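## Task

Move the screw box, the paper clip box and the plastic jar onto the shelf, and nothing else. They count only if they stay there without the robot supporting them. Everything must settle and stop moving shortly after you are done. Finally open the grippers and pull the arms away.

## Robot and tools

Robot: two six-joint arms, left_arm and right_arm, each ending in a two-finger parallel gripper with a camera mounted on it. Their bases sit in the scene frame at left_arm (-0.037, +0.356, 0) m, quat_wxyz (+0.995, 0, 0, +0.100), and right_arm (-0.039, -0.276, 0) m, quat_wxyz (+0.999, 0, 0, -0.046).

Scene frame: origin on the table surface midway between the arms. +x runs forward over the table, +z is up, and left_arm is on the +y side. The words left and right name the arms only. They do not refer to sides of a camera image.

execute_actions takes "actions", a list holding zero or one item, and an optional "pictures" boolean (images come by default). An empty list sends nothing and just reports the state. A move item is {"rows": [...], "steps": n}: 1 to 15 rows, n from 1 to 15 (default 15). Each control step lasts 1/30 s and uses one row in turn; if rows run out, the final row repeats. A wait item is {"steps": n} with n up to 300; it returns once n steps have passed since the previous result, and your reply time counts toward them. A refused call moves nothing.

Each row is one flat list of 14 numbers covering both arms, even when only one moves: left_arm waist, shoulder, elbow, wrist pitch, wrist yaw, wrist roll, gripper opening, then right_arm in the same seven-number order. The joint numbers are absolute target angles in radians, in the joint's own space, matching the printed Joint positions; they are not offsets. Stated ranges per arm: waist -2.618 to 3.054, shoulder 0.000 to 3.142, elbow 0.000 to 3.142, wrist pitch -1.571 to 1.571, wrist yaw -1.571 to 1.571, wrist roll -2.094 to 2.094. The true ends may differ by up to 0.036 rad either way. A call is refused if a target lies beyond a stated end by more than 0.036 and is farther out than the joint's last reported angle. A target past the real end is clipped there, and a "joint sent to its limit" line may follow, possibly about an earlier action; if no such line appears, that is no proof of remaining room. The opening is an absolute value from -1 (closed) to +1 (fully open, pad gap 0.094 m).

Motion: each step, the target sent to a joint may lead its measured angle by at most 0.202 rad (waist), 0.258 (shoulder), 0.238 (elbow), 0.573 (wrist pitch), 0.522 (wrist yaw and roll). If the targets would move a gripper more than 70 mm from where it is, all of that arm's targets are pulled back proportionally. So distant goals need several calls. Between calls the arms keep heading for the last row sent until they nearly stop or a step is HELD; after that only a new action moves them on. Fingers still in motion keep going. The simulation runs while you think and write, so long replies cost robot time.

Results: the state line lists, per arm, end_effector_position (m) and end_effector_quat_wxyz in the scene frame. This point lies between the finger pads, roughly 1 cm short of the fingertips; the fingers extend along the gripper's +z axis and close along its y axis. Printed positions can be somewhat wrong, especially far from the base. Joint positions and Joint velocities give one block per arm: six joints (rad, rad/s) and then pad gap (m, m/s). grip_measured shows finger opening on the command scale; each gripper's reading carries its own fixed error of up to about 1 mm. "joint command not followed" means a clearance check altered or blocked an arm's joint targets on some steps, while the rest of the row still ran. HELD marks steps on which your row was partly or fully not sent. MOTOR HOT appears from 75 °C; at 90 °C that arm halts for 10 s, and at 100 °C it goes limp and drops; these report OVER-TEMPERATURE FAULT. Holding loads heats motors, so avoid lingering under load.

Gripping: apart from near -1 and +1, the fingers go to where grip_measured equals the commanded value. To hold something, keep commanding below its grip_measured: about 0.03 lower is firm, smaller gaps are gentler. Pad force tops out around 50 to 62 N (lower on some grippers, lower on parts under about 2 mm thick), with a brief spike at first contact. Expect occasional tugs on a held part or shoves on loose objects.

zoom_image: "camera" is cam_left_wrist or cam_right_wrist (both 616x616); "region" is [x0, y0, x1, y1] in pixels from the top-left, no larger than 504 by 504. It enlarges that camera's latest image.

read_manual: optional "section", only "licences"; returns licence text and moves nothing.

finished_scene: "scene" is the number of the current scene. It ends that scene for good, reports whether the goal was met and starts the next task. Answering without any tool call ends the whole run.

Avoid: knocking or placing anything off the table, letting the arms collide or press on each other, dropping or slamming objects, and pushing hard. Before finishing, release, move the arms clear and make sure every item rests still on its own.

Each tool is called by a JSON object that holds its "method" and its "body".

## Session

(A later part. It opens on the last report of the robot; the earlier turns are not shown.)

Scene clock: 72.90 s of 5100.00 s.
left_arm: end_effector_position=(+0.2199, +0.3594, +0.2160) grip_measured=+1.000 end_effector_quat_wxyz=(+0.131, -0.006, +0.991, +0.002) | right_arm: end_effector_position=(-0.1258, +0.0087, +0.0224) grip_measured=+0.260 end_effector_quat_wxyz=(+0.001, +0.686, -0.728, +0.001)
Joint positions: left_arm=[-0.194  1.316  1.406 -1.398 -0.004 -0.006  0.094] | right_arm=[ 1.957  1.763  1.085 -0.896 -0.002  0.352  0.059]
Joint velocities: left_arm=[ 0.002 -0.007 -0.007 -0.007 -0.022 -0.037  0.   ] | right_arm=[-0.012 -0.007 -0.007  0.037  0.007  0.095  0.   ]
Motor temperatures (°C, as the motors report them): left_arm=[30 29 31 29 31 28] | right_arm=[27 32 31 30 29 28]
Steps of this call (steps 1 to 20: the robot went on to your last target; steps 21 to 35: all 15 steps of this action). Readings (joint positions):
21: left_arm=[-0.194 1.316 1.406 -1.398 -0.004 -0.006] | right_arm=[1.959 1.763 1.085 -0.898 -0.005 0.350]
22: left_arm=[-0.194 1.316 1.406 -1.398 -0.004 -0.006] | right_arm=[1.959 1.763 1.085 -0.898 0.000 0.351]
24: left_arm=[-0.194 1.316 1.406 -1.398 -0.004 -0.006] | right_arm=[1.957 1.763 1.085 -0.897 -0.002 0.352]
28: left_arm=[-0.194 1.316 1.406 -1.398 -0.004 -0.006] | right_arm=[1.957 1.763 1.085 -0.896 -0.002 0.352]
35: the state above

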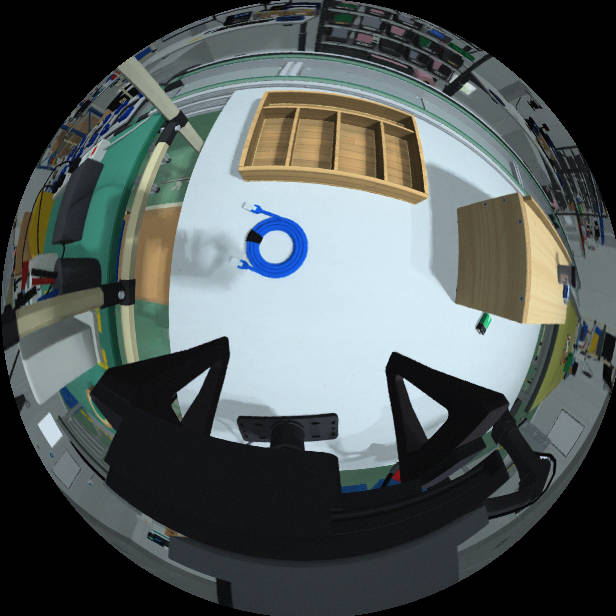

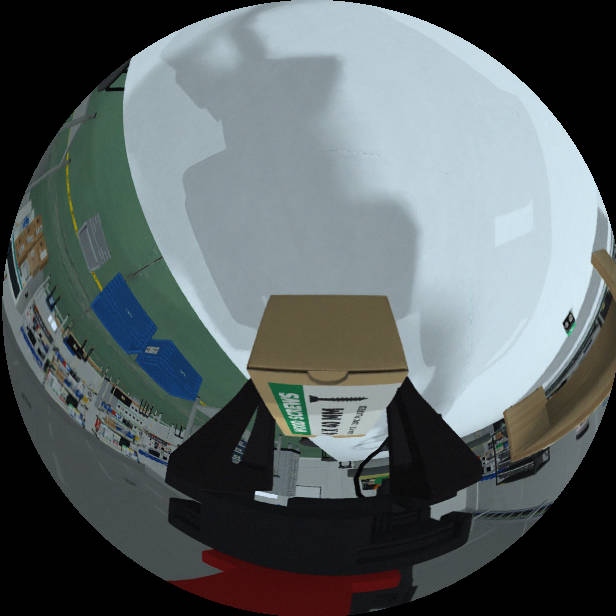

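{"method": "execute_actions", "body": {"actions": [{"rows":[[-0.2,1.3,1.4,-1.4,0,0,1,1.95,1.55,1.85,-1.5,0,0.1,0.18]]}], "pictures": false}}

{"method": "execute_actions", "body": {"actions": [{"steps":10}], "pictures": false}}

{"method": "execute_actions", "body": {"actions": [{"rows":[[-0.2,1.3,1.4,-1.4,0,0,1,0.55,1.6,2.0,-1.5,0,0.0,0.18]]}], "pictures": false}}

{"method": "execute_actions", "body": {"actions": [{"steps":20}], "pictures": false}}

{"method": "execute_actions", "body": {"actions": [{"rows":[[-0.2,1.3,1.4,-1.4,0,0,1,0.55,1.75,2.25,-1.5,0,0,0.18],[-0.2,1.3,1.4,-1.4,0,0,1,0.55,1.75,2.25,-1.5,0,0,0.18],[-0.2,1.3,1.4,-1.4,0,0,1,0.55,1.8,2.3,-1.5,0,0,0.18],[-0.2,1.3,1.4,-1.4,0,0,1,0.55,1.85,2.32,-1.5,0,0,0.18],[-0.2,1.3,1.4,-1.4,0,0,1,0.55,1.9,2.33,-1.52,0,0,0.18],[-0.2,1.3,1.4,-1.4,0,0,1,0.55,1.95,2.33,-1.55,0,0,0.18],[-0.2,1.3,1.4,-1.4,0,0,1,0.55,2.0,2.33,-1.55,0,0,0.18]]}]}}

Scene clock: 75.87 s of 5100.00 s.
left_arm: end_effector_position=(+0.2199, +0.3594, +0.2160) grip_measured=+1.000 end_effector_quat_wxyz=(+0.131, -0.006, +0.991, +0.002) | right_arm: end_effector_position=(-0.1363, +0.0435, +0.2646) grip_measured=+0.260 end_effector_quat_wxyz=(-0.098, +0.750, -0.636, -0.153)
Joint positions: left_arm=[-0.194  1.316  1.406 -1.398 -0.004 -0.006  0.094] | right_arm=[ 1.957  1.573  1.801 -1.434 -0.002  0.128  0.059]
Joint velocities: left_arm=[-0.012  0.007 -0.012  0.022  0.037  0.022  0.   ] | right_arm=[ 0.012 -0.354  0.847  0.037  0.051 -0.095 -0.   ]
Motor temperatures (°C, as the motors report them): left_arm=[30 30 31 29 31 28] | right_arm=[27 32 31 30 29 28]
Steps of this call (steps 1 to 15: the robot went on to your last target; steps 16 to 74: nothing new was sent; steps 75 to 89: all 15 steps of this action). Readings (joint positions):
75: left_arm=[-0.194 1.316 1.406 -1.398 -0.004 -0.006] | right_arm=[1.957 1.758 1.101 -0.930 -0.002 0.330]
76: left_arm=[-0.194 1.316 1.406 -1.398 -0.004 -0.006] | right_arm=[1.957 1.747 1.125 -0.991 -0.002 0.306]
78: left_arm=[-0.194 1.316 1.406 -1.398 -0.004 -0.006] | right_arm=[1.957 1.704 1.186 -1.113 -0.002 0.263]
82: left_arm=[-0.194 1.316 1.406 -1.398 -0.004 -0.006] | right_arm=[1.957 1.622 1.375 -1.308 -0.002 0.192]
89: the state above

Scene clock: 76.20 s of 5100.00 s.
left_arm: end_effector_position=(+0.2199, +0.3594, +0.2160) grip_measured=+1.000 end_effector_quat_wxyz=(+0.131, -0.006, +0.991, +0.002) | right_arm: end_effector_position=(-0.1312, +0.0266, +0.2715) grip_measured=+0.260 end_effector_quat_wxyz=(-0.089, +0.758, -0.631, -0.137)
Joint positions: left_arm=[-0.194  1.316  1.406 -1.398 -0.004 -0.006  0.094] | right_arm=[ 1.957  1.56   1.835 -1.517 -0.002  0.111  0.059]
Joint velocities: left_arm=[-0.017 -0.007 -0.002 -0.007  0.051 -0.066  0.   ] | right_arm=[-0.012  0.032  0.007 -0.066  0.022 -0.095  0.   ]
Motor temperatures (°C, as the motors report them): left_arm=[30 30 31 29 31 28] | right_arm=[27 32 31 30 29 28]
Steps of this call (steps 1 to 10: the robot went on to your last target). Readings (joint positions):
1: left_arm=[-0.194 1.316 1.406 -1.398 -0.004 -0.006] | right_arm=[1.957 1.561 1.822 -1.434 -0.002 0.124]
2: left_arm=[-0.194 1.316 1.406 -1.398 -0.004 -0.006] | right_arm=[1.957 1.551 1.832 -1.438 -0.002 0.122]
4: left_arm=[-0.194 1.316 1.406 -1.398 -0.004 -0.006] | right_arm=[1.957 1.543 1.835 -1.461 -0.002 0.117]
8: left_arm=[-0.194 1.316 1.406 -1.398 -0.004 -0.006] | right_arm=[1.957 1.556 1.835 -1.509 -0.002 0.112]
10: the state above

Scene clock: 76.70 s of 5100.00 s.
left_arm: end_effector_position=(+0.2199, +0.3594, +0.2160) grip_measured=+1.000 end_effector_quat_wxyz=(+0.131, -0.006, +0.991, +0.002) | right_arm: end_effector_position=(+0.1913, -0.0191, +0.2896) grip_measured=+0.259 end_effector_quat_wxyz=(+0.180, -0.391, +0.898, +0.089)
Joint positions: left_arm=[-0.194  1.316  1.406 -1.398 -0.004 -0.006  0.094] | right_arm=[ 0.924  1.626  1.955 -1.495 -0.014  0.013  0.059]
Joint velocities: left_arm=[ 0.007 -0.002 -0.012 -0.066 -0.037 -0.037  0.   ] | right_arm=[-2.132 -0.017 -0.002  0.007 -0.037  0.007 -0.   ]
Motor temperatures (°C, as the motors report them): left_arm=[30 30 31 29 31 28] | right_arm=[27 32 31 30 29 28]
Steps of this call (steps 1 to 15: all 15 steps of this action). Readings (joint positions):
1: left_arm=[-0.194 1.316 1.406 -1.398 -0.004 -0.006] | right_arm=[1.931 1.573 1.858 -1.535 -0.022 0.093]
2: left_arm=[-0.194 1.316 1.406 -1.398 -0.004 -0.006] | right_arm=[1.882 1.590 1.893 -1.551 -0.044 0.075]
4: left_arm=[-0.194 1.316 1.406 -1.398 -0.004 -0.006] | right_arm=[1.752 1.611 1.936 -1.533 -0.045 0.051]
8: left_arm=[-0.194 1.316 1.406 -1.398 -0.004 -0.006] | right_arm=[1.457 1.622 1.955 -1.495 -0.032 0.026]
15: the state above

Scene clock: 77.37 s of 5100.00 s.
left_arm: end_effector_position=(+0.2199, +0.3594, +0.2160) grip_measured=+1.000 end_effector_quat_wxyz=(+0.131, -0.006, +0.991, +0.002) | right_arm: end_effector_position=(+0.2655, -0.1303, +0.2865) grip_measured=+0.259 end_effector_quat_wxyz=(+0.181, -0.214, +0.959, +0.037)
Joint positions: left_arm=[-0.194  1.316  1.406 -1.398 -0.004 -0.006  0.094] | right_arm=[ 0.543  1.626  1.955 -1.528  0.011  0.009  0.059]
Joint velocities: left_arm=[ 0.002  0.012  0.017 -0.022 -0.037 -0.11   0.   ] | right_arm=[-0.007 -0.012 -0.012 -0.051  0.022  0.022 -0.   ]
Motor temperatures (°C, as the motors report them): left_arm=[30 30 31 29 31 28] | right_arm=[27 32 31 30 29 28]
Steps of this call (steps 1 to 20: the robot went on to your last target). Readings (joint positions):
1: left_arm=[-0.194 1.316 1.406 -1.398 -0.004 -0.006] | right_arm=[0.848 1.626 1.955 -1.495 -0.012 0.012]
2: left_arm=[-0.194 1.316 1.406 -1.398 -0.004 -0.006] | right_arm=[0.771 1.626 1.955 -1.495 -0.011 0.011]
4: left_arm=[-0.194 1.316 1.406 -1.398 -0.004 -0.006] | right_arm=[0.626 1.626 1.955 -1.495 -0.002 0.011]
8: left_arm=[-0.194 1.316 1.406 -1.398 -0.004 -0.006] | right_arm=[0.521 1.626 1.955 -1.508 0.043 0.011]
20: the state above

Scene clock: 77.87 s of 5100.00 s.
left_arm: end_effector_position=(+0.2199, +0.3594, +0.2160) grip_measured=+1.000 end_effector_quat_wxyz=(+0.131, -0.006, +0.991, +0.002) | right_arm: end_effector_position=(+0.3512, -0.0886, +0.2253) grip_measured=+0.257 end_effector_quat_wxyz=(+0.124, -0.217, +0.968, +0.024)
Joint positions: left_arm=[-0.194  1.316  1.406 -1.398 -0.004 -0.006  0.094] | right_arm=[ 0.543  2.07   2.305 -1.553  0.01   0.008  0.059]
Joint velocities: left_arm=[-0.022 -0.007 -0.002 -0.022  0.037 -0.037  0.   ] | right_arm=[ 0.007  0.022 -0.007 -0.125 -0.022 -0.037 -0.001]
Motor temperatures (°C, as the motors report them): left_arm=[30 30 31 29 31 28] | right_arm=[27 33 32 30 29 28]
Steps of this call (steps 1 to 15: all 15 steps of this action). Readings (joint positions):
1: left_arm=[-0.194 1.316 1.406 -1.398 -0.004 -0.006] | right_arm=[0.543 1.652 1.999 -1.558 0.011 0.009]
2: left_arm=[-0.194 1.316 1.406 -1.398 -0.004 -0.006] | right_arm=[0.543 1.689 2.069 -1.576 0.010 0.008]
4: left_arm=[-0.194 1.316 1.406 -1.398 -0.004 -0.006] | right_arm=[0.543 1.772 2.209 -1.562 0.010 0.008]
8: left_arm=[-0.194 1.316 1.406 -1.398 -0.004 -0.006] | right_arm=[0.543 1.916 2.316 -1.526 0.010 0.008]
15: the state above

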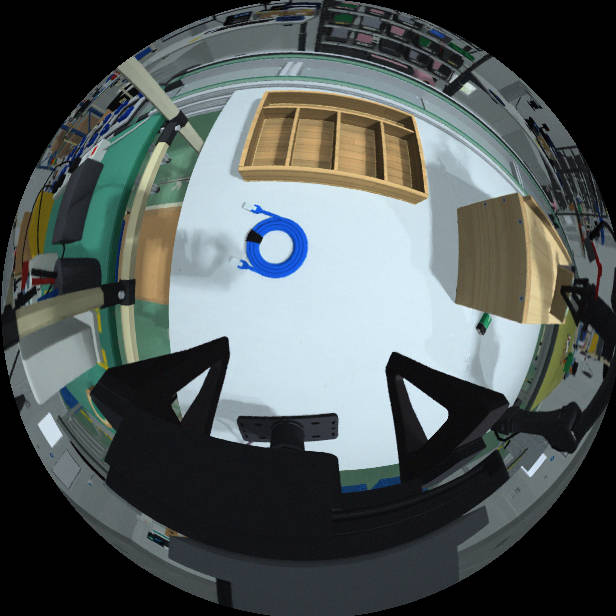

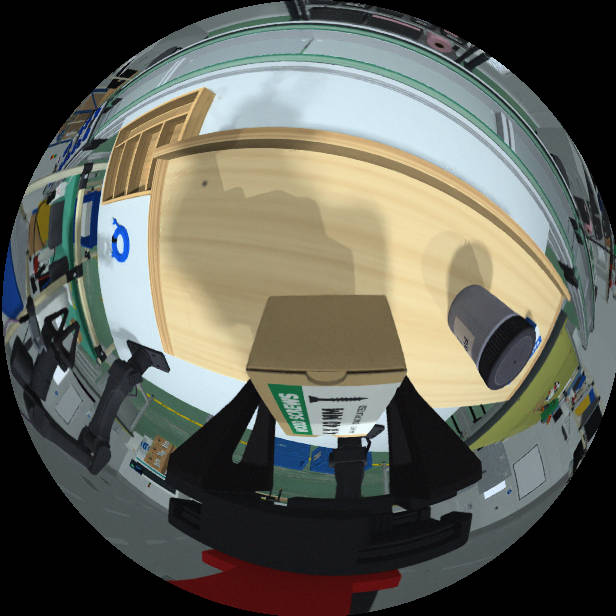

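{"method": "execute_actions", "body": {"actions": [{"rows":[[-0.2,1.3,1.4,-1.4,0,0,1,0.52,2.04,2.33,-1.5,0,0,0.18],[-0.2,1.3,1.4,-1.4,0,0,1,0.52,2.05,2.34,-1.46,0,0,0.18],[-0.2,1.3,1.4,-1.4,0,0,1,0.52,2.07,2.35,-1.44,0,0,0.18],[-0.2,1.3,1.4,-1.4,0,0,1,0.52,2.09,2.35,-1.44,0,0,0.18],[-0.2,1.3,1.4,-1.4,0,0,1,0.52,2.11,2.35,-1.44,0,0,0.18],[-0.2,1.3,1.4,-1.4,0,0,1,0.52,2.13,2.35,-1.44,0,0,0.18],[-0.2,1.3,1.4,-1.4,0,0,1,0.52,2.15,2.35,-1.44,0,0,0.18]]}]}}

Scene clock: 79.30 s of 5100.00 s.
left_arm: end_effector_position=(+0.2199, +0.3594, +0.2160) grip_measured=+1.000 end_effector_quat_wxyz=(+0.131, -0.006, +0.991, +0.002) | right_arm: end_effector_position=(+0.3812, -0.0800, +0.2010) grip_measured=+0.213 end_effector_quat_wxyz=(+0.133, -0.208, +0.968, +0.033)
Joint positions: left_arm=[-0.194  1.316  1.406 -1.398 -0.004 -0.006  0.094] | right_arm=[ 0.526  2.151  2.321 -1.465 -0.006  0.01   0.057]
Joint velocities: left_arm=[-0.012 -0.002  0.007  0.007 -0.095 -0.007  0.   ] | right_arm=[-0.007 -0.007 -0.002 -0.037 -0.051 -0.066 -0.001]
Motor temperatures (°C, as the motors report them): left_arm=[30 30 31 29 31 28] | right_arm=[27 33 32 30 29 28]
Steps of this call (steps 1 to 28: the robot went on to your last target; steps 29 to 43: all 15 steps of this action). Readings (joint positions):
29: left_arm=[-0.194 1.316 1.406 -1.398 -0.004 -0.006] | right_arm=[0.542 2.029 2.305 -1.567 0.008 0.008]
30: left_arm=[-0.194 1.316 1.406 -1.398 -0.004 -0.006] | right_arm=[0.540 2.032 2.305 -1.561 0.007 0.008]
32: left_arm=[-0.194 1.316 1.406 -1.398 -0.004 -0.006] | right_arm=[0.534 2.050 2.310 -1.540 0.007 0.008]
36: left_arm=[-0.194 1.316 1.406 -1.398 -0.004 -0.006] | right_arm=[0.527 2.124 2.318 -1.492 0.005 0.009]
43: the state above

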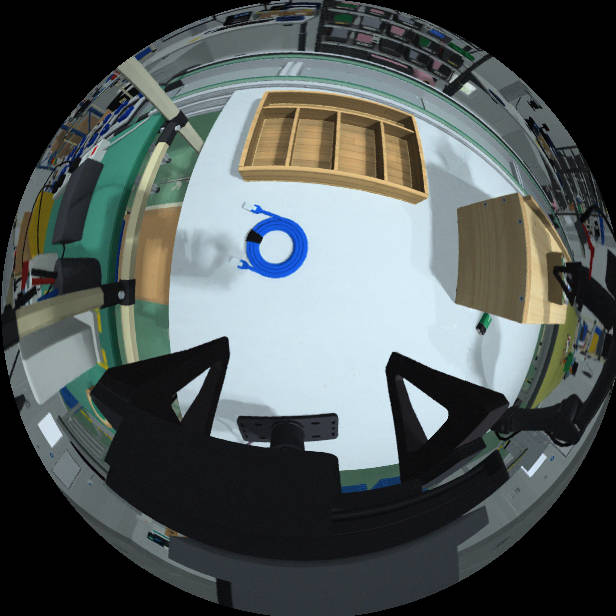

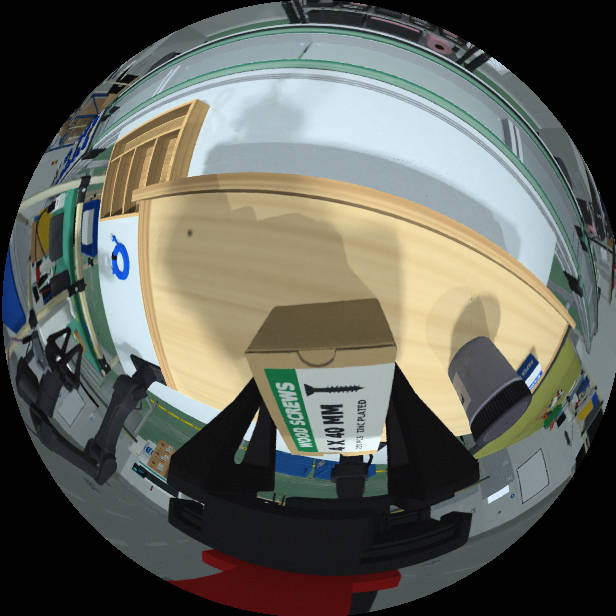

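Contact made. Release and lift.

{"method": "execute_actions", "body": {"actions": [{"rows":[[-0.2,1.3,1.4,-1.4,0,0,1,0.526,2.14,2.33,-1.46,0,0,1]],"steps":12}], "pictures": false}}

{"method": "execute_actions", "body": {"actions": [{"rows":[[-0.2,1.3,1.4,-1.4,0,0,1,0.526,1.7,2.2,-1.5,0,0,1]]}]}}

Scene clock: 80.40 s of 5100.00 s.
left_arm: end_effector_position=(+0.2199, +0.3594, +0.2160) grip_measured=+1.000 end_effector_quat_wxyz=(+0.131, -0.006, +0.991, +0.002) | right_arm: end_effector_position=(+0.3812, -0.0800, +0.2010) grip_measured=+1.000 end_effector_quat_wxyz=(+0.133, -0.208, +0.968, +0.033)
Joint positions: left_arm=[-0.194  1.316  1.406 -1.398 -0.004 -0.006  0.094] | right_arm=[ 0.526  2.151  2.321 -1.465 -0.006  0.009  0.094]
Joint velocities: left_arm=[ 0.002  0.002  0.012 -0.007 -0.022 -0.037  0.   ] | right_arm=[ 0.017 -0.012  0.002  0.066  0.022 -0.022  0.   ]
Motor temperatures (°C, as the motors report them): left_arm=[30 30 31 29 31 28] | right_arm=[27 33 32 30 29 28]
Steps of this call (steps 1 to 15: the robot went on to your last target; steps 16 to 21: nothing new was sent; steps 22 to 33: all 12 steps of this action). Readings (joint positions):
22: left_arm=[-0.194 1.316 1.406 -1.398 -0.004 -0.006] | right_arm=[0.526 2.151 2.321 -1.465 -0.006 0.009]
23: left_arm=[-0.194 1.316 1.406 -1.398 -0.004 -0.006] | right_arm=[0.526 2.151 2.321 -1.465 -0.006 0.009]
25: left_arm=[-0.194 1.316 1.406 -1.398 -0.004 -0.006] | right_arm=[0.526 2.151 2.321 -1.465 -0.006 0.009]
29: left_arm=[-0.194 1.316 1.406 -1.398 -0.004 -0.006] | right_arm=[0.526 2.151 2.321 -1.465 -0.006 0.009]
33: the state above

Scene clock: 80.90 s of 5100.00 s.
left_arm: end_effector_position=(+0.2199, +0.3594, +0.2160) grip_measured=+1.000 end_effector_quat_wxyz=(+0.131, -0.006, +0.991, +0.002) | right_arm: end_effector_position=(+0.2922, -0.1211, +0.3661) grip_measured=+1.000 end_effector_quat_wxyz=(+0.312, -0.200, +0.926, +0.073)
Joint positions: left_arm=[-0.194  1.316  1.406 -1.398 -0.004 -0.006  0.094] | right_arm=[ 0.526  1.646  2.21  -1.483 -0.006  0.009  0.094]
Joint velocities: left_arm=[-0.002 -0.022 -0.002 -0.051 -0.037  0.022  0.   ] | right_arm=[-0.002  0.212 -0.007 -0.051  0.037  0.066  0.   ]
Motor temperatures (°C, as the motors report them): left_arm=[30 30 31 29 31 28] | right_arm=[27 33 32 30 29 28]
Steps of this call (steps 1 to 15: all 15 steps of this action). Readings (joint positions):
1: left_arm=[-0.194 1.316 1.406 -1.398 -0.004 -0.006] | right_arm=[0.526 2.127 2.293 -1.452 -0.006 0.009]
2: left_arm=[-0.194 1.316 1.406 -1.398 -0.004 -0.006] | right_arm=[0.526 2.093 2.254 -1.454 -0.006 0.009]
4: left_arm=[-0.194 1.316 1.406 -1.398 -0.004 -0.006] | right_arm=[0.526 2.014 2.216 -1.476 -0.006 0.009]
8: left_arm=[-0.194 1.316 1.406 -1.398 -0.004 -0.006] | right_arm=[0.526 1.823 2.210 -1.479 -0.006 0.009]
15: the state above

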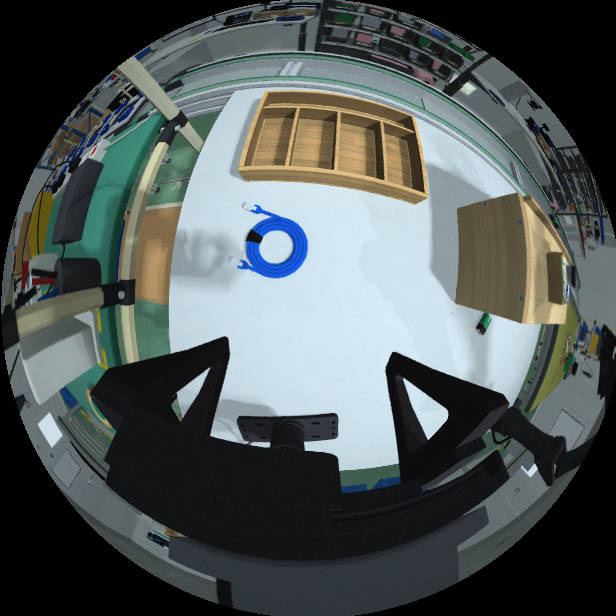

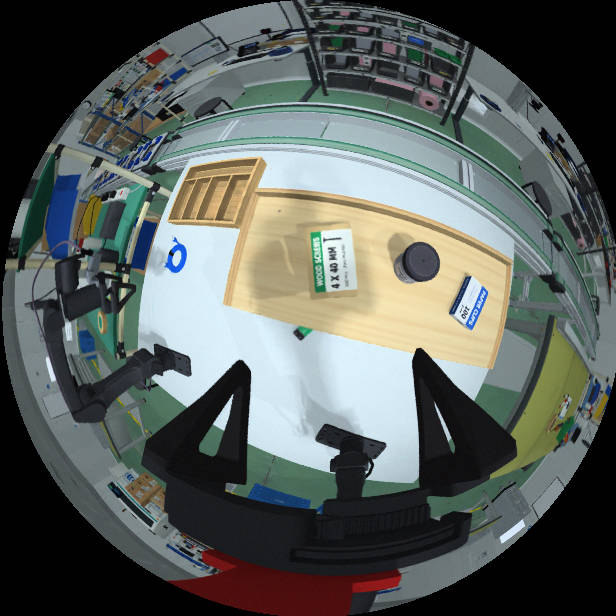

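{"method": "finished_scene", "body": {"scene": 1}}

The scene is finished: the task was done.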